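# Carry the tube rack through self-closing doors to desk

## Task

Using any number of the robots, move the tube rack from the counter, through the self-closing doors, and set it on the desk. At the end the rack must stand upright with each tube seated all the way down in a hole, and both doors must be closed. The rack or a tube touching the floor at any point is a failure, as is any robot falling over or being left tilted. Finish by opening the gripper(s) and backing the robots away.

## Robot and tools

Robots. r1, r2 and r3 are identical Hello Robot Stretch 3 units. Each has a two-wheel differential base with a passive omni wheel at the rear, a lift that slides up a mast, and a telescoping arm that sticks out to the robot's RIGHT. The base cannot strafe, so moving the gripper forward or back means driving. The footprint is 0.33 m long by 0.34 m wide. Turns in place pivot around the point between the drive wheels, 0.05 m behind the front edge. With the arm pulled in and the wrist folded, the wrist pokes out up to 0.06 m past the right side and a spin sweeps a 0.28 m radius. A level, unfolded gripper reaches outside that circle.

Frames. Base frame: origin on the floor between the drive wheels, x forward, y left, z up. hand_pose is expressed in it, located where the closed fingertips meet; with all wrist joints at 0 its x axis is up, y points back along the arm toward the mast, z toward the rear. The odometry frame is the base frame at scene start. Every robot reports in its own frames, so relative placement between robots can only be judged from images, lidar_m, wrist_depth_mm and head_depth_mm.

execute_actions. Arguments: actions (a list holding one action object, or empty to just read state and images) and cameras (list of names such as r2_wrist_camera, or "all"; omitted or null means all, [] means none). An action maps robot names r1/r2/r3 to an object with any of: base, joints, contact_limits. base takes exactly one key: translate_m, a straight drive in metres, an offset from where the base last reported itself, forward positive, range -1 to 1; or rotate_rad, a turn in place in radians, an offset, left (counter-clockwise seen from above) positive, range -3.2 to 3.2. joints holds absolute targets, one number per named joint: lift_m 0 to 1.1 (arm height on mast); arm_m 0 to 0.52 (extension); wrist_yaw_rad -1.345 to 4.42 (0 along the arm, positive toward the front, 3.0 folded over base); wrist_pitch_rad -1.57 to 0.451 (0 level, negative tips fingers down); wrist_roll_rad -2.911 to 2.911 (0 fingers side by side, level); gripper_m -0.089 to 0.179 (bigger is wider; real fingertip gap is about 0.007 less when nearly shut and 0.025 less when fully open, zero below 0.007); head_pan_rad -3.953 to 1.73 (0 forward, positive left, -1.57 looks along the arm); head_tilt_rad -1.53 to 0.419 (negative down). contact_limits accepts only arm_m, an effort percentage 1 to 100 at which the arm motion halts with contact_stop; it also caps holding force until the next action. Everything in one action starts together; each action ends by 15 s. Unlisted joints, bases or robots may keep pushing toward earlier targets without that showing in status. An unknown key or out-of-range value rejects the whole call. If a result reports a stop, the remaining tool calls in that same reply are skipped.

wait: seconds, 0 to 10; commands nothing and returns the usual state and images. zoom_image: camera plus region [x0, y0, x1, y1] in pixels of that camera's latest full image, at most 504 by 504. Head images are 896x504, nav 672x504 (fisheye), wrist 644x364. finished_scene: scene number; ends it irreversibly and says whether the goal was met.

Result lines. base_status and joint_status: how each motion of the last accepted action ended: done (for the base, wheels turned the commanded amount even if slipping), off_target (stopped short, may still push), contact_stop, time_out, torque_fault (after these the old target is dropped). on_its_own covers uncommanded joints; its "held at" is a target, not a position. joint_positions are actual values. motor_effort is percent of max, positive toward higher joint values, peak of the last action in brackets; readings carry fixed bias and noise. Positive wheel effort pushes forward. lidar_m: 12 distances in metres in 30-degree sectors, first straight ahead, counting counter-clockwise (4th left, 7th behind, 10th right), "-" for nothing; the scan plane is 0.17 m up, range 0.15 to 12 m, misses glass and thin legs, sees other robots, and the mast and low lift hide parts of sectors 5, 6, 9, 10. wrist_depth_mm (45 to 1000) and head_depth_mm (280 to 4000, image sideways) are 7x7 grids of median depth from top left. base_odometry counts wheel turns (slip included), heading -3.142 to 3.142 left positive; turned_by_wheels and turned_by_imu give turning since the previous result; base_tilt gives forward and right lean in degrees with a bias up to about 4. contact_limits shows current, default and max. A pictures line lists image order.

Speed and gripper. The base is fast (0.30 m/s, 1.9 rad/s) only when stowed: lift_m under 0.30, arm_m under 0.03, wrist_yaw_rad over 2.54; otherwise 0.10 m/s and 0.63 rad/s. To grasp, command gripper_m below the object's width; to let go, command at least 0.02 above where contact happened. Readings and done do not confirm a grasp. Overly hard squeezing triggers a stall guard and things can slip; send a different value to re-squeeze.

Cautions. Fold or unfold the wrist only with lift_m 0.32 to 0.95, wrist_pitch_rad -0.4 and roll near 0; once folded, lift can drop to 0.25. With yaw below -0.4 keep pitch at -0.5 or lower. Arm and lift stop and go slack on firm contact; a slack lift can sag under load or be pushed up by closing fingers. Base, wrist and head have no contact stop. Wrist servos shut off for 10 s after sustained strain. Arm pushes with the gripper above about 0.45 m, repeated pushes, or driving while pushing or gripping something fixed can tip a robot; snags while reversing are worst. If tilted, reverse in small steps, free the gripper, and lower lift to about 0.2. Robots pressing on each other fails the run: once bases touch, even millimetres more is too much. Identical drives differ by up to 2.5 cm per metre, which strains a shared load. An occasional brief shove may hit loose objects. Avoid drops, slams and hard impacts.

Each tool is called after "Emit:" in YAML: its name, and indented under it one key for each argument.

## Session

Emit:
execute_actions:
  actions: []

Scene clock: 0.00 s.
r1.base_odometry: x=+0.000 y=+0.000 heading=+0.000 (m, m, rad; r1's odometry frame)
r1.turned_by_wheels: +0.000 (rad since the last result)
r1.turned_by_imu: +0.000 (rad since the last result)
r1.base_tilt: forward=-0.7 right=+1.4 (deg)
r1.lidar_m: 1.17 1.97 2.09 2.58 2.12 1.55 0.87 0.73 0.73 0.83 1.03 1.02
r1.head_depth_mm: 1058 1055 1051 1044 1043 1038 1038 / 1163 1150 1155 1142 1139 1133 1128 / 1276 1271 1272 1260 1256 1256 1250 / 1431 1419 1406 1408 1400 1390 1388 / 1569 1608 1602 1596 1593 1569 1566 / 1672 1839 1838 1823 1818 1808 1794 / 1671 2148 2171 2141 2125 2143 2089
r1.base_status: not commanded
r1.joint_positions: lift_m=+0.466 arm_m=-0.002 wrist_yaw_rad=+2.814 wrist_pitch_rad=-0.533 wrist_roll_rad=+0.009 gripper_m=+0.037 head_pan_rad=+0.014 head_tilt_rad=-0.015
r1.joint_status: not commanded
r1.motor_effort: left_wheel=+0 right_wheel=-1 lift_m=+28 arm_m=+0 wrist_yaw_rad=-1 wrist_pitch_rad=+6 wrist_roll_rad=+0 gripper_m=+1 head_pan_rad=+0 head_tilt_rad=+2 (%)
r1.hand_pose: x=+0.0459 y=+0.0541 z=+0.4542 quat_wxyz=(+0.296, +0.706, +0.071, +0.640) (m; r1's base frame)
r1.wrist_depth_mm: - - - - - - - / - - - - - - - / - - - - - - - / - 896 899 900 887 880 867 / 757 - 768 761 776 751 752 / 662 - - 655 - 647 639 / 581 573 596 579 575 573 567
r2.base_odometry: x=+0.000 y=+0.000 heading=+0.000 (m, m, rad; r2's odometry frame)
r2.turned_by_wheels: +0.000 (rad since the last result)
r2.turned_by_imu: +0.000 (rad since the last result)
r2.base_tilt: forward=+3.3 right=+1.6 (deg)
r2.lidar_m: 2.04 1.25 1.11 1.59 1.00 0.90 0.91 1.11 2.14 2.97 2.47 2.22
r2.head_depth_mm: 2008 2044 2043 2049 2085 2078 2079 / 2070 2107 2148 2135 2160 2182 2122 / 2132 2195 2216 2224 2257 2257 2143 / 2141 2296 2306 2303 2333 2387 2128 / 2165 2379 2404 2433 2445 2467 2103 / 2158 2473 2487 2528 2547 2544 2032 / 2146 2547 2558 2588 1828 1733 1742
r2.base_status: not commanded
r2.joint_positions: lift_m=+0.303 arm_m=-0.003 wrist_yaw_rad=+2.975 wrist_pitch_rad=-0.644 wrist_roll_rad=-0.017 gripper_m=+0.037 head_pan_rad=+0.015 head_tilt_rad=+0.002
r2.joint_status: not commanded
r2.motor_effort: left_wheel=+0 right_wheel=+0 lift_m=+19 arm_m=+1 wrist_yaw_rad=+0 wrist_pitch_rad=+3 wrist_roll_rad=+0 gripper_m=+0 head_pan_rad=-1 head_tilt_rad=+2 (%)
r2.hand_pose: x=+0.0105 y=+0.0458 z=+0.2689 quat_wxyz=(+0.278, +0.681, +0.169, +0.656) (m; r2's base frame)
r2.wrist_depth_mm: 816 - - - - - - / 821 - 839 837 857 877 874 / 679 668 707 696 688 710 713 / 553 570 578 586 581 601 581 / 492 511 - - 501 502 505 / - - - - 453 443 450 / - - - - 391 396 397
r3.base_odometry: x=+0.000 y=+0.000 heading=+0.000 (m, m, rad; r3's odometry frame)
r3.turned_by_wheels: +0.000 (rad since the last result)
r3.turned_by_imu: +0.000 (rad since the last result)
r3.base_tilt: forward=+1.6 right=+0.0 (deg)
r3.lidar_m: 0.95 0.97 1.24 1.93 1.51 2.14 2.21 2.32 2.90 2.06 1.48 1.01
r3.head_depth_mm: 912 913 912 914 915 913 912 / 909 909 907 907 909 905 906 / 905 903 902 905 905 906 904 / 894 900 899 900 899 896 900 / 892 895 896 895 896 895 894 / 891 891 894 894 890 890 893 / 888 887 889 887 887 891 888
r3.base_status: not commanded
r3.joint_positions: lift_m=+0.331 arm_m=-0.003 wrist_yaw_rad=+3.129 wrist_pitch_rad=-0.533 wrist_roll_rad=+0.006 gripper_m=+0.037 head_pan_rad=-0.012 head_tilt_rad=-0.023
r3.joint_status: not commanded
r3.motor_effort: left_wheel=+0 right_wheel=+0 lift_m=+27 arm_m=+1 wrist_yaw_rad=+0 wrist_pitch_rad=+4 wrist_roll_rad=+0 gripper_m=+0 head_pan_rad=+1 head_tilt_rad=+1 (%)
r3.hand_pose: x=-0.0187 y=+0.0663 z=+0.3192 quat_wxyz=(+0.191, +0.685, +0.182, +0.679) (m; r3's base frame)
r3.wrist_depth_mm: - - - - - - - / 909 938 - 995 - - 988 / 741 747 - 787 800 842 874 / 619 641 643 670 677 683 711 / 540 550 - 580 578 596 597 / 485 - - - 509 510 517 / - - - - 443 456 455
pictures: r1_head_camera (sideways: a quarter turn clockwise sets it upright), r1_nav_camera (sideways: a quarter turn counterclockwise sets it upright), r1_wrist_camera, r2_head_camera (sideways: a quarter turn clockwise sets it upright), r2_nav_camera (sideways: a quarter turn counterclockwise sets it upright), r2_wrist_camera, r3_head_camera (sideways: a quarter turn clockwise sets it upright), r3_nav_camera (sideways: a quarter turn counterclockwise sets it upright), r3_wrist_camera
Images, in order (width x height): r1_head_camera 896x504, r1_nav_camera 672x504, r1_wrist_camera 644x364, r2_head_camera 896x504, r2_nav_camera 672x504, r2_wrist_camera 644x364, r3_head_camera 896x504, r3_nav_camera 672x504, r3_wrist_camera 644x364.

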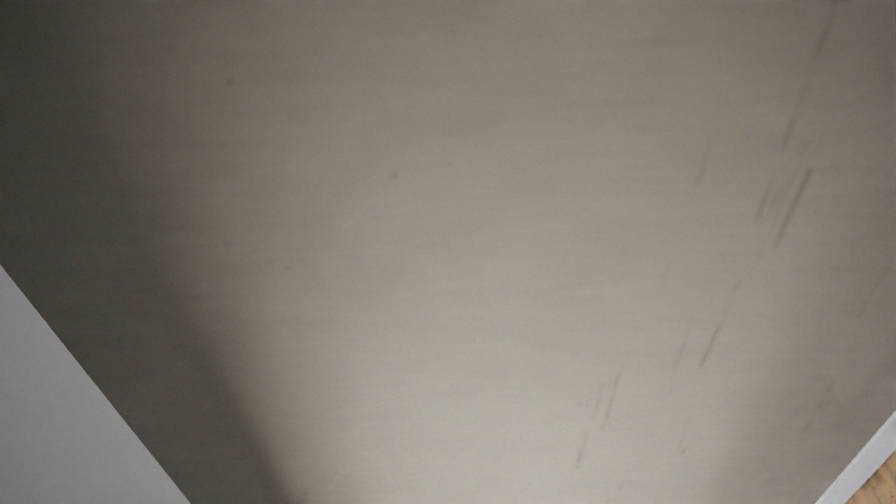

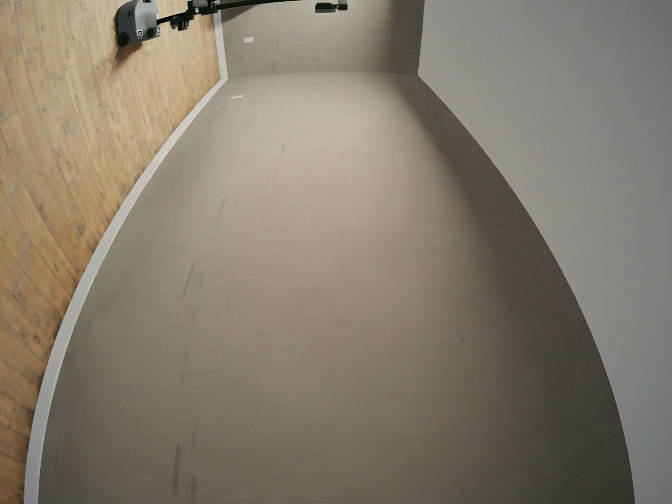

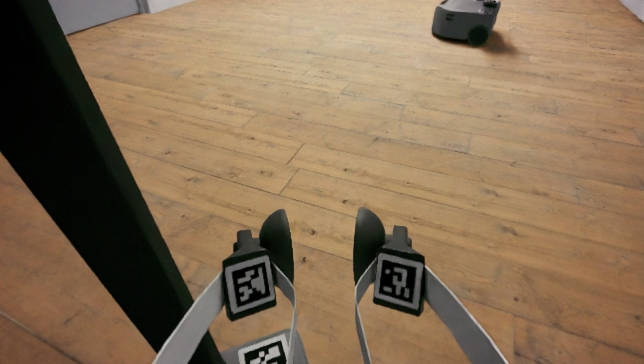

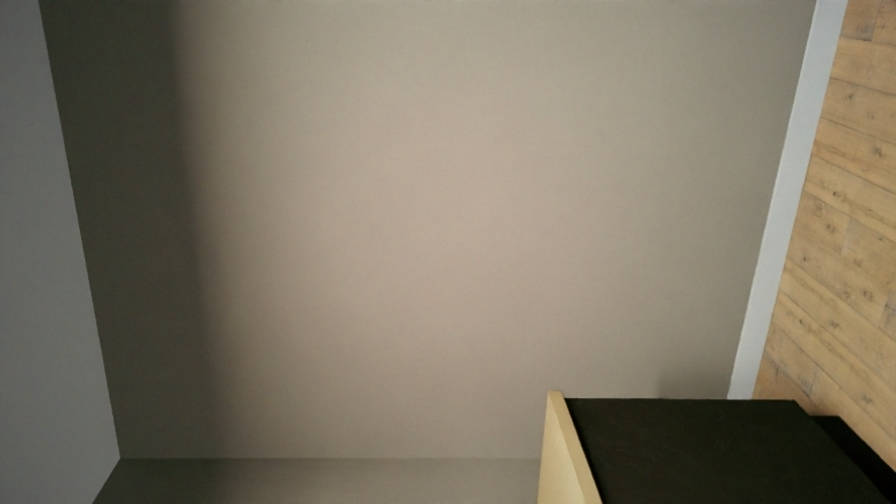

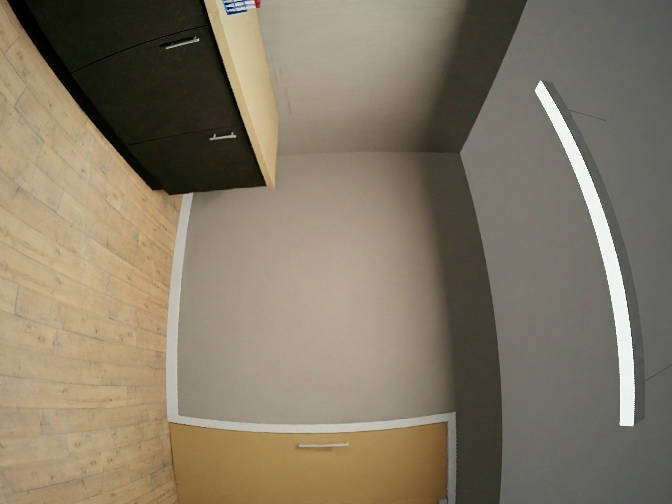

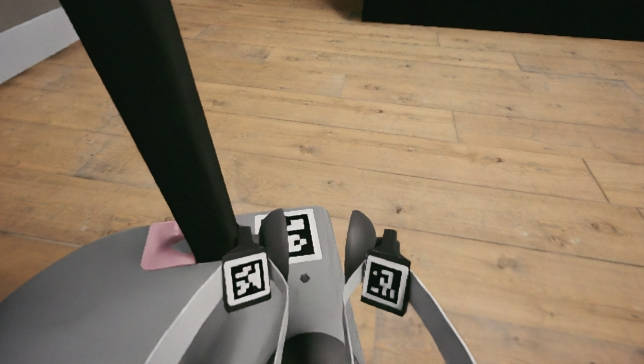

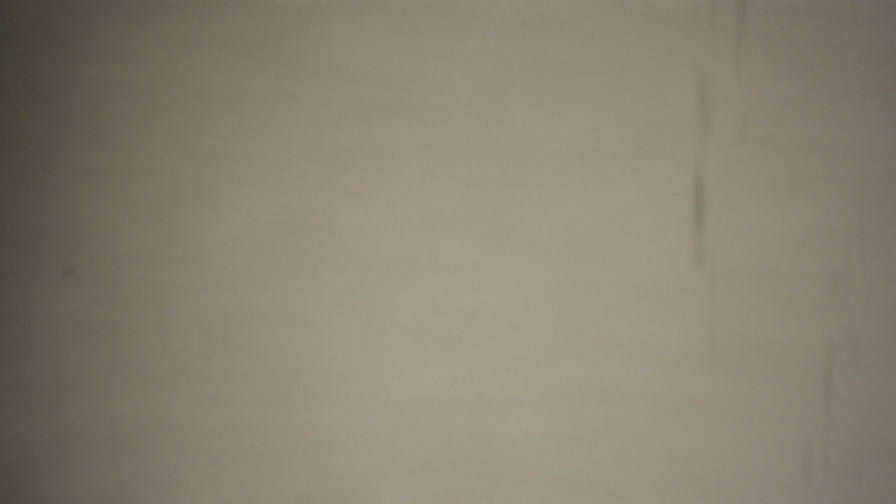

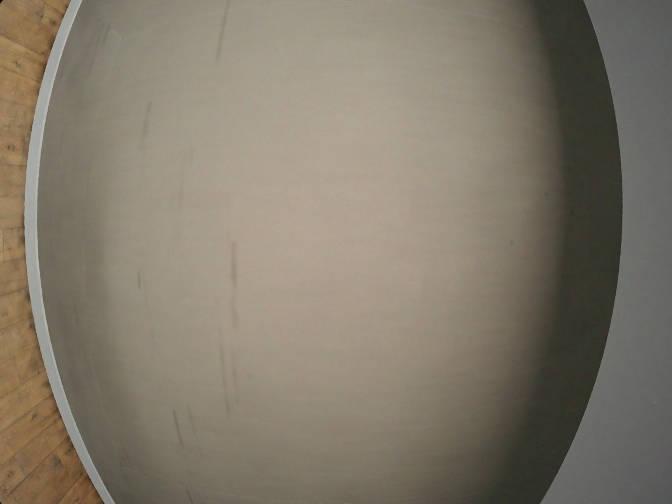

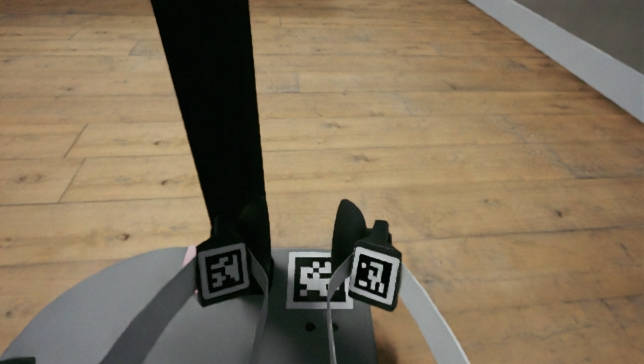

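Emit:
execute_actions:
  actions:
    - {"r1": {"joints": {"lift_m": 0.27, "wrist_yaw_rad": 3.0, "wrist_pitch_rad": -0.4, "head_pan_rad": 1.6, "head_tilt_rad": -0.2}}, "r2": {"joints": {"lift_m": 0.27, "wrist_yaw_rad": 3.0, "wrist_pitch_rad": -0.4, "head_pan_rad": 1.0, "head_tilt_rad": -0.3}}, "r3": {"joints": {"lift_m": 0.27, "wrist_yaw_rad": 3.0, "wrist_pitch_rad": -0.4, "head_pan_rad": -3.14, "head_tilt_rad": -0.2}}}
  cameras: ["r1_head_camera", "r1_nav_camera", "r2_head_camera", "r2_nav_camera", "r3_head_camera", "r3_nav_camera"]

Scene clock: 10.60 s.
r1.base_odometry: x=+0.000 y=+0.000 heading=+0.000 (m, m, rad; r1's odometry frame)
r1.turned_by_wheels: +0.000 (rad since the last result)
r1.turned_by_imu: +0.002 (rad since the last result)
r1.base_tilt: forward=-0.8 right=+1.3 (deg)
r1.lidar_m: 1.17 1.97 2.10 2.57 2.12 1.55 0.86 0.73 0.73 0.83 1.03 1.02
r1.head_depth_mm: 2448 3927 - - 3814 2373 1754 / 2776 3641 3808 3918 3747 2414 1751 / - 3203 3332 3419 3356 2396 1763 / - 2866 2933 2999 3053 2430 1758 / - 2661 2730 2792 2857 2395 1765 / - 2420 2468 2506 2589 2479 1774 / - 2193 2251 2283 2336 2319 1758
r1.base_status: not commanded
r1.joint_positions: lift_m=+0.270 arm_m=-0.002 wrist_yaw_rad=+2.998 wrist_pitch_rad=-0.418 wrist_roll_rad=+0.009 gripper_m=+0.037 head_pan_rad=+1.593 head_tilt_rad=-0.197
r1.joint_status: all done
r1.motor_effort: left_wheel=+0(0) right_wheel=-1(0) lift_m=+18(24) arm_m=+0(0) wrist_yaw_rad=+0(1) wrist_pitch_rad=+9(9) wrist_roll_rad=+1(0) gripper_m=+1(0) head_pan_rad=+3(38) head_tilt_rad=-1(16) (%)
r1.hand_pose: x=+0.0108 y=+0.0789 z=+0.2832 quat_wxyz=(+0.197, +0.703, +0.096, +0.677) (m; r1's base frame)
r1.wrist_depth_mm: - - - - - - - / - - - - - - - / 969 - 957 932 914 921 912 / 736 731 727 716 708 708 700 / 587 589 606 581 600 575 567 / 496 490 - 518 - 479 481 / 441 - - - 419 415 414
r2.base_odometry: x=+0.000 y=+0.000 heading=+0.000 (m, m, rad; r2's odometry frame)
r2.turned_by_wheels: +0.000 (rad since the last result)
r2.turned_by_imu: -0.001 (rad since the last result)
r2.base_tilt: forward=+3.2 right=+1.7 (deg)
r2.lidar_m: 2.04 1.25 1.11 1.59 1.00 0.91 0.91 1.11 2.15 2.97 2.47 2.23
r2.head_depth_mm: 1652 1728 1823 1292 1357 1480 1480 / 1617 1713 1808 1246 1324 1437 1479 / 1574 1678 1760 1221 1292 1385 1480 / 1542 1648 1728 1191 1244 1345 1443 / 1522 1612 1684 1173 1212 1312 1400 / 1496 1579 1670 1232 1201 1314 1432 / 1474 1567 1641 1750 1855 1838 1474
r2.base_status: not commanded
r2.joint_positions: lift_m=+0.270 arm_m=-0.003 wrist_yaw_rad=+2.997 wrist_pitch_rad=-0.423 wrist_roll_rad=-0.017 gripper_m=+0.037 head_pan_rad=+0.993 head_tilt_rad=-0.296
r2.joint_status: all done
r2.motor_effort: left_wheel=+0(0) right_wheel=+0(0) lift_m=+16(17) arm_m=+1(0) wrist_yaw_rad=+4(4) wrist_pitch_rad=+8(8) wrist_roll_rad=+0(0) gripper_m=+1(0) head_pan_rad=+4(43) head_tilt_rad=-1(18) (%)
r2.hand_pose: x=+0.0110 y=+0.0795 z=+0.2819 quat_wxyz=(+0.197, +0.694, +0.100, +0.685) (m; r2's base frame)
r2.wrist_depth_mm: 827 - - - - 962 935 / 887 - - - - - - / 871 - 969 - - - - / 698 722 723 746 742 754 766 / 573 583 617 594 609 593 592 / 485 501 - 505 500 503 500 / - - - - 420 426 431
r3.base_odometry: x=+0.000 y=+0.000 heading=+0.000 (m, m, rad; r3's odometry frame)
r3.turned_by_wheels: +0.000 (rad since the last result)
r3.turned_by_imu: +0.000 (rad since the last result)
r3.base_tilt: forward=+1.6 right=+0.0 (deg)
r3.lidar_m: 0.95 0.96 1.24 1.93 1.51 2.14 2.21 2.32 2.89 2.06 1.48 1.01
r3.head_depth_mm: 2023 2102 2164 2257 2323 2370 1821 / 2036 2109 2165 2226 2318 2375 1826 / 2012 2095 2170 2221 2315 2355 1807 / 2021 2092 2163 2233 2314 2342 1805 / 2013 2100 2156 2224 2302 2345 1812 / 2080 2153 2213 2300 2376 2426 1807 / 2072 2148 2207 2275 2367 2440 1801
r3.base_status: not commanded
r3.joint_positions: lift_m=+0.270 arm_m=-0.003 wrist_yaw_rad=+3.002 wrist_pitch_rad=-0.419 wrist_roll_rad=+0.006 gripper_m=+0.037 head_pan_rad=-3.133 head_tilt_rad=-0.198
r3.joint_status: all done
r3.motor_effort: left_wheel=+0(0) right_wheel=+0(0) lift_m=+24(25) arm_m=+0(1) wrist_yaw_rad=-2(2) wrist_pitch_rad=+6(8) wrist_roll_rad=-1(0) gripper_m=+0(1) head_pan_rad=-3(45) head_tilt_rad=-1(16) (%)
r3.hand_pose: x=+0.0099 y=+0.0800 z=+0.2827 quat_wxyz=(+0.195, +0.702, +0.098, +0.678) (m; r3's base frame)
r3.wrist_depth_mm: - - - - - - 896 / - - - - - - 918 / 785 - 824 853 875 875 867 / 632 635 652 676 698 708 736 / 527 538 - 557 569 572 591 / 466 - - - 493 490 497 / - - - 421 415 421 429
pictures: r1_head_camera (sideways: a quarter turn clockwise sets it upright), r1_nav_camera (sideways: a quarter turn counterclockwise sets it upright), r2_head_camera (sideways: a quarter turn clockwise sets it upright), r2_nav_camera (sideways: a quarter turn counterclockwise sets it upright), r3_head_camera (sideways: a quarter turn clockwise sets it upright), r3_nav_camera (sideways: a quarter turn counterclockwise sets it upright)
Images, in order (width x height): r1_head_camera 896x504, r1_nav_camera 672x504, r2_head_camera 896x504, r2_nav_camera 672x504, r3_head_camera 896x504, r3_nav_camera 672x504.

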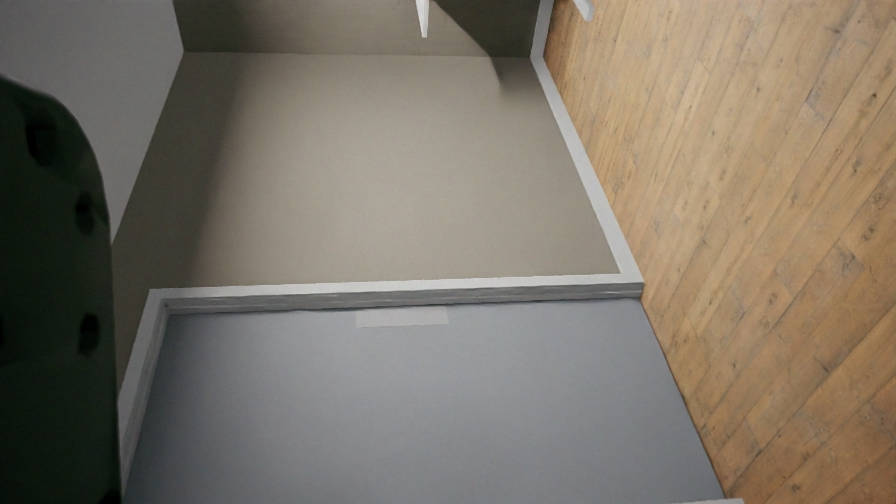

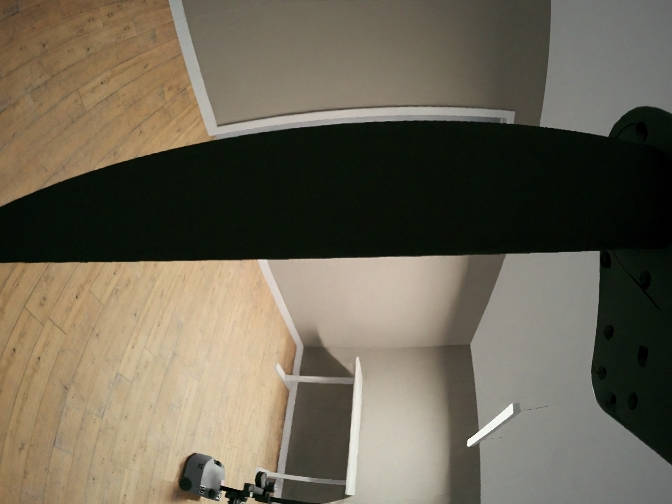

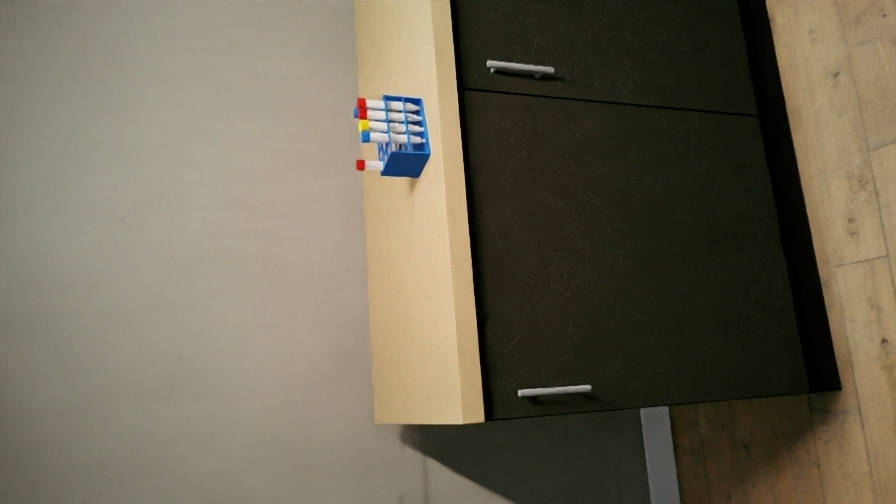

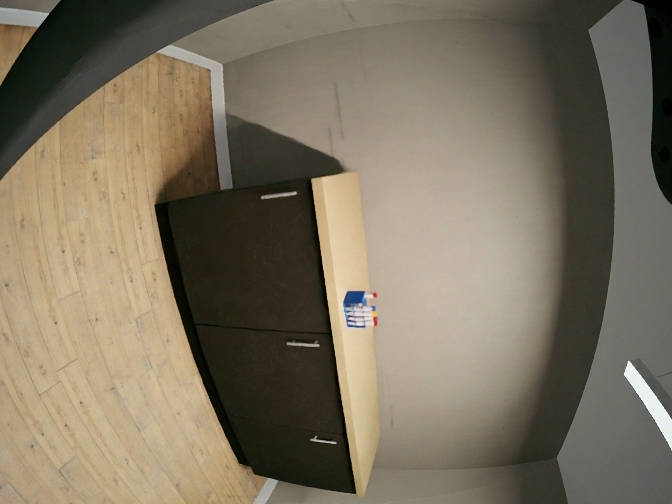

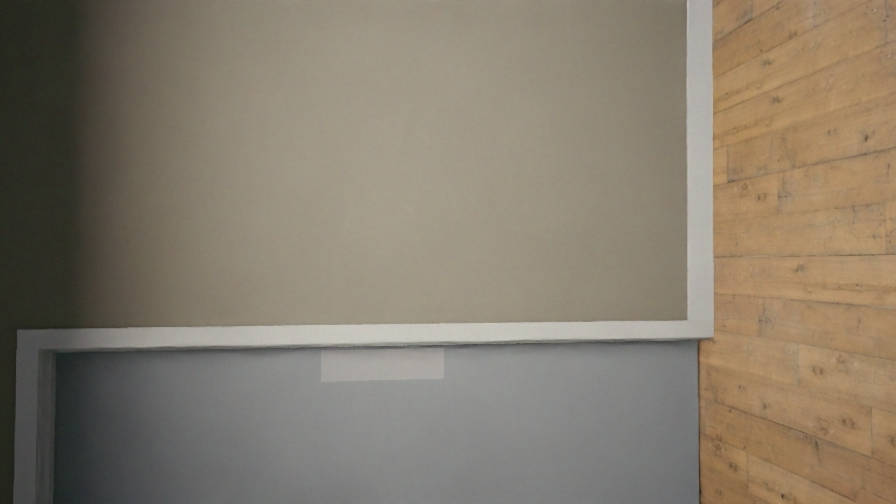

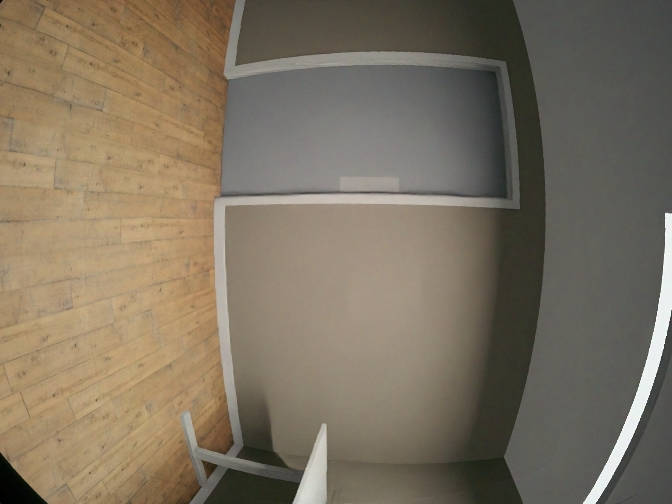

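Emit:
execute_actions:
  actions:
    - {"r1": {"base": {"rotate_rad": 1.43}, "joints": {"head_pan_rad": 0.6, "head_tilt_rad": -0.3}}, "r2": {"base": {"rotate_rad": 0.62}, "joints": {"head_pan_rad": 0.3, "head_tilt_rad": -0.4}}, "r3": {"base": {"rotate_rad": -2.85}, "joints": {"head_pan_rad": 0.0, "head_tilt_rad": -0.3}}}
  cameras: ["r3_head_camera"]

Scene clock: 127.50 s.
r1.base_odometry: x=+0.000 y=+0.000 heading=+1.430 (m, m, rad; r1's odometry frame)
r1.turned_by_wheels: +1.430 (rad since the last result)
r1.turned_by_imu: +1.466 (rad since the last result)
r1.base_tilt: forward=-0.7 right=+1.3 (deg)
r1.lidar_m: 2.81 2.15 2.08 0.95 0.74 0.73 0.78 1.04 1.03 1.10 1.63 1.97
r1.head_depth_mm: 2292 2417 2540 2680 2776 2029 1559 / 2208 2325 2440 2575 2673 2061 1561 / 2130 2223 2342 2447 2551 2047 1564 / 1973 2056 2166 2267 2392 2060 1568 / 1904 1988 2084 2185 2266 2077 1585 / 1849 1924 1998 2100 2204 2091 1574 / 1791 1851 1943 2015 2107 2108 1593
r1.base_status: done
r1.joint_positions: lift_m=+0.270 arm_m=-0.002 wrist_yaw_rad=+2.998 wrist_pitch_rad=-0.417 wrist_roll_rad=+0.009 gripper_m=+0.037 head_pan_rad=+0.607 head_tilt_rad=-0.297
r1.joint_status: all done
r1.motor_effort: left_wheel=-3(9) right_wheel=+3(14) lift_m=+18(18) arm_m=+0(0) wrist_yaw_rad=+1(1) wrist_pitch_rad=+8(8) wrist_roll_rad=+0(0) gripper_m=+1(1) head_pan_rad=-3(39) head_tilt_rad=-1(11) (%)
r1.hand_pose: x=+0.0108 y=+0.0789 z=+0.2832 quat_wxyz=(+0.196, +0.703, +0.096, +0.677) (m; r1's base frame)
r1.wrist_depth_mm: 592 - - - - - - / 624 - - - - - - / 647 - 950 938 938 936 905 / 656 724 726 716 701 706 703 / 592 585 602 581 598 578 571 / 496 494 - 518 - 483 481 / 436 - - - 416 416 412
r2.base_odometry: x=+0.000 y=+0.000 heading=+0.620 (m, m, rad; r2's odometry frame)
r2.turned_by_wheels: +0.620 (rad since the last result)
r2.turned_by_imu: +0.617 (rad since the last result)
r2.base_tilt: forward=+3.2 right=+1.6 (deg)
r2.lidar_m: 1.20 1.11 1.41 0.97 0.90 0.92 1.19 2.68 2.99 2.39 2.23 1.80
r2.head_depth_mm: 1696 1814 1470 1393 1532 1656 1365 / 1649 1767 1464 1327 1467 1612 1369 / 1597 1727 1243 1279 1416 1567 1364 / 1557 1683 1462 1233 1356 1527 1368 / 1515 1635 1459 1190 1293 1430 1363 / 1490 1603 1458 1145 1249 1379 1375 / 1451 1554 1624 1727 1923 1677 1361
r2.base_status: done
r2.joint_positions: lift_m=+0.270 arm_m=-0.003 wrist_yaw_rad=+2.997 wrist_pitch_rad=-0.422 wrist_roll_rad=-0.017 gripper_m=+0.037 head_pan_rad=+0.307 head_tilt_rad=-0.395
r2.joint_status: all done
r2.motor_effort: left_wheel=-2(7) right_wheel=+3(9) lift_m=+15(15) arm_m=+0(0) wrist_yaw_rad=+4(3) wrist_pitch_rad=+7(8) wrist_roll_rad=+0(0) gripper_m=+0(1) head_pan_rad=-3(41) head_tilt_rad=-2(10) (%)
r2.hand_pose: x=+0.0109 y=+0.0795 z=+0.2820 quat_wxyz=(+0.197, +0.694, +0.100, +0.685) (m; r2's base frame)
r2.wrist_depth_mm: 671 - 922 - - - - / 702 - - - - - - / 754 - 973 - - - 940 / 720 717 740 747 751 767 774 / 568 570 607 599 607 590 613 / 480 500 - 511 505 499 512 / - - - - 424 426 429
r3.base_odometry: x=+0.000 y=+0.000 heading=-2.850 (m, m, rad; r3's odometry frame)
r3.turned_by_wheels: -2.850 (rad since the last result)
r3.turned_by_imu: -2.892 (rad since the last result)
r3.base_tilt: forward=+1.8 right=+0.0 (deg)
r3.lidar_m: 2.21 2.56 2.11 2.09 1.14 0.95 0.95 1.06 1.74 1.51 2.13 2.21
r3.head_depth_mm: 1856 1967 2053 2156 2268 2086 1620 / 1926 2003 2084 2223 2337 2093 1607 / 2035 2140 2227 2344 2489 2079 1618 / 2090 2200 2308 2432 2548 2097 1622 / 2135 2239 2360 2491 2632 2090 1624 / 2209 2325 2426 2563 2674 2102 1624 / 2210 2317 2424 2557 2674 2090 1617
r3.base_status: done
r3.joint_positions: lift_m=+0.270 arm_m=-0.003 wrist_yaw_rad=+3.002 wrist_pitch_rad=-0.418 wrist_roll_rad=+0.006 gripper_m=+0.037 head_pan_rad=-0.007 head_tilt_rad=-0.297
r3.joint_status: all done
r3.motor_effort: left_wheel=+3(15) right_wheel=-3(7) lift_m=+24(24) arm_m=+0(0) wrist_yaw_rad=-1(1) wrist_pitch_rad=+6(6) wrist_roll_rad=+0(1) gripper_m=+0(0) head_pan_rad=+4(40) head_tilt_rad=-1(12) (%)
r3.hand_pose: x=+0.0100 y=+0.0800 z=+0.2827 quat_wxyz=(+0.195, +0.702, +0.098, +0.678) (m; r3's base frame)
r3.wrist_depth_mm: - - - - - - - / - - - - - - - / 784 - 835 865 884 912 940 / 635 634 659 690 690 713 726 / 528 533 - 547 570 575 589 / 467 - - - 487 496 501 / - - - 411 414 426 430
pictures: r3_head_camera (sideways: a quarter turn clockwise sets it upright)
Images, in order (width x height): r3_head_camera 896x504.

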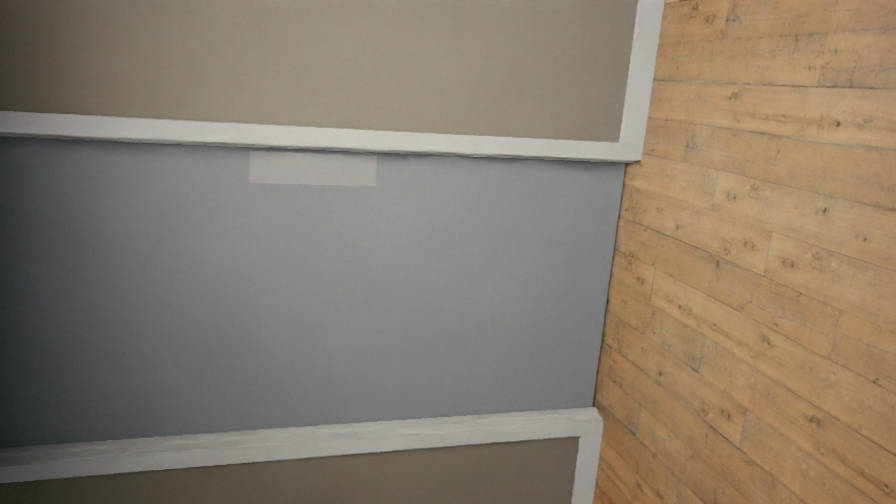

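Emit:
execute_actions:
  actions:
    - {"r1": {"base": {"translate_m": 1.0}}, "r2": {"base": {"translate_m": 0.84}}, "r3": {"base": {"translate_m": 1.0}}}
  cameras: []

Emit:
execute_actions:
  actions:
    - {"r1": {"base": {"translate_m": 1.0}}, "r2": {"base": {"rotate_rad": 2.15}, "joints": {"head_pan_rad": -1.57, "head_tilt_rad": -0.5}}, "r3": {"base": {"translate_m": 1.0}, "joints": {"head_tilt_rad": -0.8}}}
  cameras: ["r3_nav_camera", "r2_head_camera", "r1_nav_camera"]

Scene clock: 143.20 s.
r1.base_odometry: x=+0.141 y=+0.990 heading=+1.430 (m, m, rad; r1's odometry frame)
r1.turned_by_wheels: +0.000 (rad since the last result)
r1.turned_by_imu: +0.008 (rad since the last result)
r1.base_tilt: forward=-0.7 right=+1.3 (deg)
r1.lidar_m: 1.97 1.62 1.52 1.64 1.56 1.54 1.66 1.64 1.61 1.73 2.57 0.97
r1.head_depth_mm: 1578 1658 1736 1857 1957 1991 1544 / 1590 1669 1745 1827 1920 1984 1562 / 1531 1604 1683 1773 1869 1927 1580 / 1485 1540 1617 1698 1774 1871 1568 / 1435 1496 1562 1629 1719 1803 1576 / 1388 1439 1506 1566 1639 1713 1582 / 1333 1383 1387 1455 1498 1578 1589
r1.base_status: done
r1.joint_positions: lift_m=+0.270 arm_m=-0.002 wrist_yaw_rad=+2.999 wrist_pitch_rad=-0.417 wrist_roll_rad=+0.009 gripper_m=+0.037 head_pan_rad=+0.607 head_tilt_rad=-0.297
r1.joint_status: not commanded
r1.motor_effort: left_wheel=-2(6) right_wheel=+4(13) lift_m=+19(19) arm_m=+0(0) wrist_yaw_rad=+1(1) wrist_pitch_rad=+8(9) wrist_roll_rad=+0(0) gripper_m=+0(2) head_pan_rad=-3(3) head_tilt_rad=-1(1) (%)
r1.hand_pose: x=+0.0107 y=+0.0790 z=+0.2833 quat_wxyz=(+0.196, +0.703, +0.096, +0.677) (m; r1's base frame)
r1.wrist_depth_mm: - - - - - - - / - - - - - - - / 971 - 945 938 938 917 908 / 737 730 721 711 711 702 704 / 581 584 611 580 593 575 568 / 493 495 - 518 - 481 479 / 436 - - - 419 415 412
r2.base_odometry: x=+0.684 y=+0.488 heading=+0.620 (m, m, rad; r2's odometry frame)
r2.turned_by_wheels: +0.000 (rad since the last result)
r2.turned_by_imu: +0.004 (rad since the last result)
r2.base_tilt: forward=+3.3 right=+1.7 (deg)
r2.lidar_m: 0.47 0.44 0.45 0.57 1.38 1.40 1.82 3.63 2.72 1.86 1.75 0.71
r2.head_depth_mm: 1022 1097 1190 895 646 639 733 / 995 1073 1165 893 645 608 692 / 970 1045 1135 895 643 556 657 / 944 1019 1096 897 644 537 614 / 922 990 1071 895 596 521 600 / 898 962 1036 895 539 506 569 / 878 943 1011 893 521 504 546
r2.base_status: done
r2.joint_positions: lift_m=+0.270 arm_m=-0.003 wrist_yaw_rad=+2.998 wrist_pitch_rad=-0.421 wrist_roll_rad=-0.017 gripper_m=+0.037 head_pan_rad=+0.307 head_tilt_rad=-0.396
r2.joint_status: not commanded
r2.motor_effort: left_wheel=-2(4) right_wheel=+3(8) lift_m=+16(15) arm_m=+0(0) wrist_yaw_rad=+3(4) wrist_pitch_rad=+7(7) wrist_roll_rad=+1(0) gripper_m=+0(1) head_pan_rad=-3(4) head_tilt_rad=+0(2) (%)
r2.hand_pose: x=+0.0109 y=+0.0797 z=+0.2822 quat_wxyz=(+0.197, +0.694, +0.100, +0.685) (m; r2's base frame)
r2.wrist_depth_mm: 972 - - 609 472 389 335 / - - - 654 518 410 351 / 938 - 990 794 532 432 368 / 718 716 739 752 662 480 384 / 585 588 606 597 604 564 458 / 484 493 - 510 513 504 467 / - - - - 426 426 429
r3.base_odometry: x=-0.958 y=-0.288 heading=-2.850 (m, m, rad; r3's odometry frame)
r3.turned_by_wheels: +0.000 (rad since the last result)
r3.turned_by_imu: +0.003 (rad since the last result)
r3.base_tilt: forward=+1.6 right=+0.0 (deg)
r3.lidar_m: 1.22 1.47 2.28 1.10 2.30 1.93 1.93 2.17 1.82 1.79 1.48 1.23
r3.head_depth_mm: 1014 1056 1113 1167 1226 1293 1367 / 1108 1156 1200 1261 1323 1342 1424 / 1134 1187 1243 1312 1379 1468 1528 / 1164 1217 1276 1355 1434 1509 1572 / 1193 1255 1318 1398 1473 1569 1615 / 1227 1291 1364 1438 1524 1618 1621 / 1264 1337 1403 1489 1577 1683 1617
r3.base_status: done
r3.joint_positions: lift_m=+0.270 arm_m=-0.003 wrist_yaw_rad=+3.002 wrist_pitch_rad=-0.418 wrist_roll_rad=+0.006 gripper_m=+0.037 head_pan_rad=-0.007 head_tilt_rad=-0.297
r3.joint_status: not commanded
r3.motor_effort: left_wheel=+3(13) right_wheel=-2(6) lift_m=+24(24) arm_m=+0(0) wrist_yaw_rad=-1(1) wrist_pitch_rad=+6(6) wrist_roll_rad=+0(0) gripper_m=-1(0) head_pan_rad=+4(4) head_tilt_rad=-1(2) (%)
r3.hand_pose: x=+0.0101 y=+0.0800 z=+0.2828 quat_wxyz=(+0.195, +0.702, +0.098, +0.678) (m; r3's base frame)
r3.wrist_depth_mm: - - - - - - - / - - - - - - - / 815 - 832 845 885 915 947 / 636 638 659 669 684 694 735 / 531 531 - 550 575 571 589 / 466 - - - 485 492 502 / - - - 412 420 423 430
pictures: none
No camera images: the call's "cameras" was empty. Leave "cameras" out to get every camera's image.

Scene clock: 148.30 s.
r1.base_odometry: x=+0.281 y=+1.980 heading=+1.430 (m, m, rad; r1's odometry frame)
r1.turned_by_wheels: +0.000 (rad since the last result)
r1.turned_by_imu: +0.007 (rad since the last result)
r1.base_tilt: forward=-0.7 right=+1.4 (deg)
r1.lidar_m: 1.20 0.95 0.57 1.08 1.50 2.35 2.54 2.23 2.21 2.38 2.17 1.98
r1.head_depth_mm: 943 986 1039 1097 1168 1232 1313 / 908 947 999 1049 1107 1172 1243 / 873 916 959 1009 1058 1120 1186 / 839 875 916 963 1007 1063 1122 / 846 886 936 983 1047 1099 1159 / 853 884 581 964 1011 1063 1115 / 827 561 877 929 972 1007 591
r1.base_status: done
r1.joint_positions: lift_m=+0.270 arm_m=-0.002 wrist_yaw_rad=+2.999 wrist_pitch_rad=-0.417 wrist_roll_rad=+0.009 gripper_m=+0.037 head_pan_rad=+0.607 head_tilt_rad=-0.297
r1.joint_status: not commanded
r1.motor_effort: left_wheel=-3(6) right_wheel=+3(14) lift_m=+18(18) arm_m=+0(0) wrist_yaw_rad=+1(1) wrist_pitch_rad=+8(8) wrist_roll_rad=+1(0) gripper_m=+1(0) head_pan_rad=-3(3) head_tilt_rad=-1(2) (%)
r1.hand_pose: x=+0.0107 y=+0.0790 z=+0.2833 quat_wxyz=(+0.196, +0.703, +0.096, +0.677) (m; r1's base frame)
r1.wrist_depth_mm: - - - - 941 798 696 / - - - - - 885 764 / 978 - 944 944 824 561 549 / 735 721 726 716 654 481 468 / 591 585 611 581 574 493 473 / 494 494 - 520 - 479 479 / 435 - - - 417 417 414
r2.base_odometry: x=+0.684 y=+0.488 heading=+2.770 (m, m, rad; r2's odometry frame)
r2.turned_by_wheels: +2.150 (rad since the last result)
r2.turned_by_imu: +2.143 (rad since the last result)
r2.base_tilt: forward=+3.3 right=+1.7 (deg)
r2.lidar_m: 1.38 1.42 1.90 3.63 2.58 1.84 1.75 0.67 0.47 0.44 0.45 0.59
r2.head_depth_mm: 916 995 1046 735 564 608 712 / 914 994 1052 736 564 593 710 / 914 1000 1052 563 564 603 707 / 912 995 1052 551 561 602 704 / 910 999 1053 681 566 598 701 / 910 992 1048 738 566 596 693 / 915 991 1055 741 566 592 692
r2.base_status: done
r2.joint_positions: lift_m=+0.270 arm_m=-0.003 wrist_yaw_rad=+2.998 wrist_pitch_rad=-0.421 wrist_roll_rad=-0.017 gripper_m=+0.037 head_pan_rad=-1.563 head_tilt_rad=-0.494
r2.joint_status: all done
r2.motor_effort: left_wheel=-1(6) right_wheel=+2(10) lift_m=+16(15) arm_m=+0(0) wrist_yaw_rad=+3(3) wrist_pitch_rad=+7(7) wrist_roll_rad=+0(0) gripper_m=+0(0) head_pan_rad=-3(41) head_tilt_rad=-2(12) (%)
r2.hand_pose: x=+0.0109 y=+0.0796 z=+0.2822 quat_wxyz=(+0.197, +0.694, +0.100, +0.685) (m; r2's base frame)
r2.wrist_depth_mm: - - - - - - - / - - - - - - - / 933 - 969 - 993 - - / 722 734 750 762 740 760 771 / 573 581 631 597 609 600 604 / 485 490 - 510 507 496 506 / - - - - 418 431 436
r3.base_odometry: x=-1.915 y=-0.576 heading=-2.850 (m, m, rad; r3's odometry frame)
r3.turned_by_wheels: +0.000 (rad since the last result)
r3.turned_by_imu: +0.003 (rad since the last result)
r3.base_tilt: forward=+1.7 right=+0.0 (deg)
r3.lidar_m: 0.33 0.37 0.61 2.44 2.74 0.63 0.68 2.50 1.95 0.55 0.30 0.31
r3.head_depth_mm: - - 301 351 420 525 684 / - - 311 364 439 555 748 / - 289 321 378 460 588 810 / - 294 331 393 483 625 885 / - 298 343 410 508 669 974 / - 305 356 428 535 716 1078 / 286 315 370 447 568 774 1119
r3.base_status: done
r3.joint_positions: lift_m=+0.270 arm_m=-0.003 wrist_yaw_rad=+3.002 wrist_pitch_rad=-0.418 wrist_roll_rad=+0.006 gripper_m=+0.037 head_pan_rad=-0.007 head_tilt_rad=-0.791
r3.joint_status: all done
r3.motor_effort: left_wheel=+2(13) right_wheel=-2(5) lift_m=+24(24) arm_m=+0(0) wrist_yaw_rad=-1(1) wrist_pitch_rad=+6(6) wrist_roll_rad=-1(1) gripper_m=-1(1) head_pan_rad=+3(3) head_tilt_rad=-4(30) (%)
r3.hand_pose: x=+0.0101 y=+0.0801 z=+0.2828 quat_wxyz=(+0.195, +0.702, +0.098, +0.678) (m; r3's base frame)
r3.wrist_depth_mm: - - - - - 648 412 / - - - - - 640 414 / 788 - 844 839 856 634 405 / 628 630 664 671 698 615 399 / 535 536 - 549 572 555 392 / 461 - - - 484 486 391 / - - - 415 419 431 382
pictures: r1_nav_camera (sideways: a quarter turn counterclockwise sets it upright), r2_head_camera (sideways: a quarter turn clockwise sets it upright), r3_nav_camera (sideways: a quarter turn counterclockwise sets it upright)
Images, in order (width x height): r1_nav_camera 672x504, r2_head_camera 896x504, r3_nav_camera 672x504.

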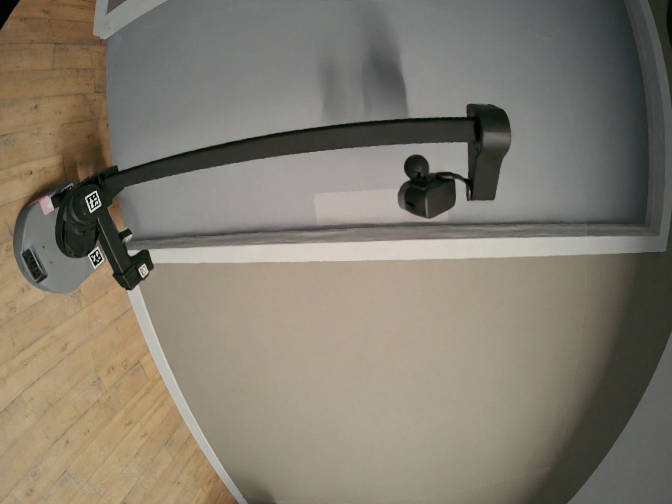

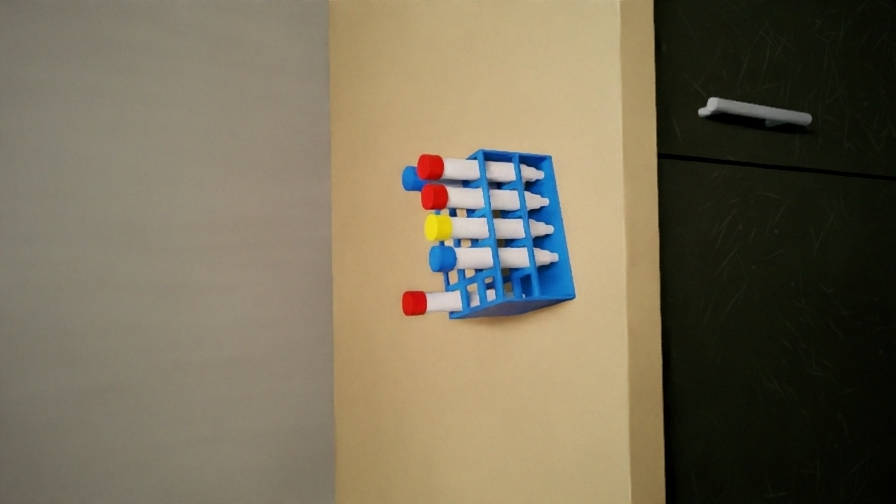

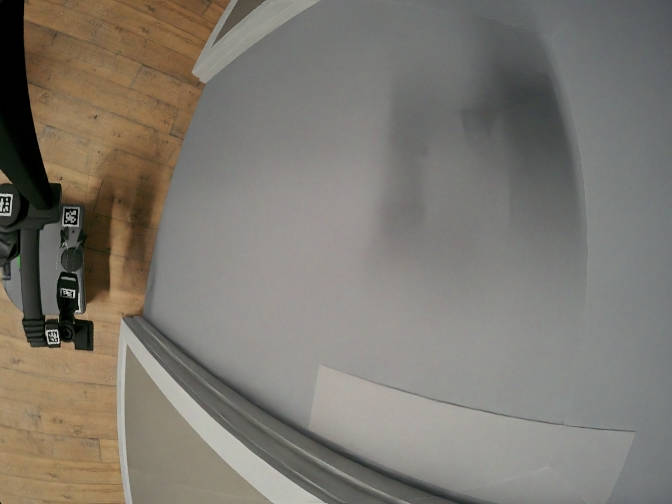

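Emit:
execute_actions:
  actions:
    - {"r1": {"base": {"rotate_rad": 0.875}, "joints": {"head_pan_rad": 0.0, "head_tilt_rad": -0.5}}, "r2": {"base": {"rotate_rad": 0.255}, "joints": {"lift_m": 0.6}}, "r3": {"base": {"rotate_rad": 0.39}, "joints": {"head_pan_rad": -3.0, "head_tilt_rad": -0.3}}}
  cameras: ["r1_head_camera"]

Scene clock: 221.17 s.
r1.base_odometry: x=+0.281 y=+1.980 heading=+2.304 (m, m, rad; r1's odometry frame)
r1.turned_by_wheels: +0.875 (rad since the last result)
r1.turned_by_imu: +0.898 (rad since the last result)
r1.base_tilt: forward=-0.7 right=+1.3 (deg)
r1.lidar_m: 0.53 1.03 1.24 2.35 2.41 2.32 2.20 2.26 2.18 1.99 1.41 0.99
r1.head_depth_mm: 764 833 911 998 1105 1238 1320 / 802 847 915 996 1100 1186 1127 / 809 606 977 1065 1178 1293 822 / 438 549 941 1015 612 687 761 / 412 465 937 1042 1161 1299 1333 / 804 882 956 1045 1156 1291 1337 / 814 875 948 1040 1152 1274 1340
r1.base_status: done
r1.joint_positions: lift_m=+0.270 arm_m=-0.002 wrist_yaw_rad=+2.999 wrist_pitch_rad=-0.417 wrist_roll_rad=+0.009 gripper_m=+0.037 head_pan_rad=+0.007 head_tilt_rad=-0.494
r1.joint_status: all done
r1.motor_effort: left_wheel=-2(8) right_wheel=+5(13) lift_m=+18(18) arm_m=+0(0) wrist_yaw_rad=+1(1) wrist_pitch_rad=+8(8) wrist_roll_rad=+0(0) gripper_m=+1(1) head_pan_rad=-3(33) head_tilt_rad=-2(19) (%)
r1.hand_pose: x=+0.0107 y=+0.0790 z=+0.2833 quat_wxyz=(+0.196, +0.703, +0.096, +0.677) (m; r1's base frame)
r1.wrist_depth_mm: - - - - - - 905 / - - - - - - 960 / 976 - 961 929 916 918 912 / 744 730 720 714 716 711 695 / 586 585 606 577 599 579 573 / 494 497 - 519 - 485 479 / 438 - - - 419 415 417
r2.base_odometry: x=+0.684 y=+0.488 heading=+3.025 (m, m, rad; r2's odometry frame)
r2.turned_by_wheels: +0.255 (rad since the last result)
r2.turned_by_imu: +0.253 (rad since the last result)
r2.base_tilt: forward=+3.0 right=+1.6 (deg)
r2.lidar_m: 1.38 1.56 2.60 3.63 2.08 1.76 1.02 0.53 0.44 0.44 0.49 1.38
r2.head_depth_mm: 885 959 1019 526 542 557 641 / 897 979 1034 568 543 577 667 / 921 1005 1065 739 550 596 695 / 947 1027 1085 738 566 619 725 / 964 1060 1067 742 565 642 758 / 991 1094 1074 738 585 669 794 / 1015 1113 1220 740 607 697 831
r2.base_status: done
r2.joint_positions: lift_m=+0.600 arm_m=-0.003 wrist_yaw_rad=+2.998 wrist_pitch_rad=-0.421 wrist_roll_rad=-0.017 gripper_m=+0.037 head_pan_rad=-1.563 head_tilt_rad=-0.494
r2.joint_status: all done
r2.motor_effort: left_wheel=-1(7) right_wheel=+2(7) lift_m=+24(24) arm_m=+0(0) wrist_yaw_rad=+3(3) wrist_pitch_rad=+7(7) wrist_roll_rad=+0(0) gripper_m=+0(1) head_pan_rad=-3(3) head_tilt_rad=-2(1) (%)
r2.hand_pose: x=+0.0109 y=+0.0797 z=+0.6118 quat_wxyz=(+0.197, +0.694, +0.099, +0.685) (m; r2's base frame)
r2.wrist_depth_mm: - - - - - - - / - - - - - - - / - - - - - - - / - - - - - - - / - - - - - - - / 880 898 - 920 927 904 922 / 750 769 761 742 757 789 775
r3.base_odometry: x=-1.915 y=-0.576 heading=-2.460 (m, m, rad; r3's odometry frame)
r3.turned_by_wheels: +0.390 (rad since the last result)
r3.turned_by_imu: +0.395 (rad since the last result)
r3.base_tilt: forward=+1.7 right=+0.0 (deg)
r3.lidar_m: 0.35 0.50 1.42 2.59 0.76 0.65 2.50 1.94 0.77 0.32 0.30 0.32
r3.head_depth_mm: 2917 3037 3139 3263 2875 2064 1598 / 3193 3282 3414 3590 2842 2048 1603 / 3181 3360 3549 3740 2873 2047 1586 / 2895 3034 3138 3363 2735 2031 1598 / 2642 2743 2862 3007 2783 2064 1605 / 2430 2556 2582 2765 2802 2039 1601 / 2277 2359 2428 2552 2614 2041 1594
r3.base_status: done
r3.joint_positions: lift_m=+0.270 arm_m=-0.003 wrist_yaw_rad=+3.002 wrist_pitch_rad=-0.418 wrist_roll_rad=+0.006 gripper_m=+0.037 head_pan_rad=-2.993 head_tilt_rad=-0.310
r3.joint_status: all done
r3.motor_effort: left_wheel=-3(11) right_wheel=+2(7) lift_m=+24(24) arm_m=+0(0) wrist_yaw_rad=-1(1) wrist_pitch_rad=+6(6) wrist_roll_rad=+0(1) gripper_m=-1(0) head_pan_rad=-3(41) head_tilt_rad=+5(31) (%)
r3.hand_pose: x=+0.0101 y=+0.0800 z=+0.2828 quat_wxyz=(+0.195, +0.702, +0.098, +0.678) (m; r3's base frame)
r3.wrist_depth_mm: - - - - - - 810 / - - - - - - 724 / 727 - 833 860 879 896 752 / 612 632 663 678 689 709 685 / 527 537 - 552 580 580 569 / 467 - - - 483 491 501 / - - - 418 420 426 429
pictures: r1_head_camera (sideways: a quarter turn clockwise sets it upright)
Images, in order (width x height): r1_head_camera 896x504.

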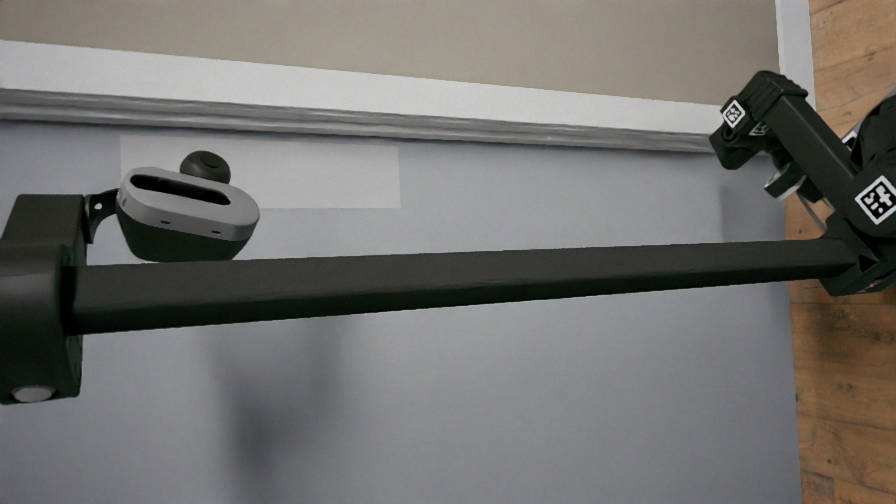

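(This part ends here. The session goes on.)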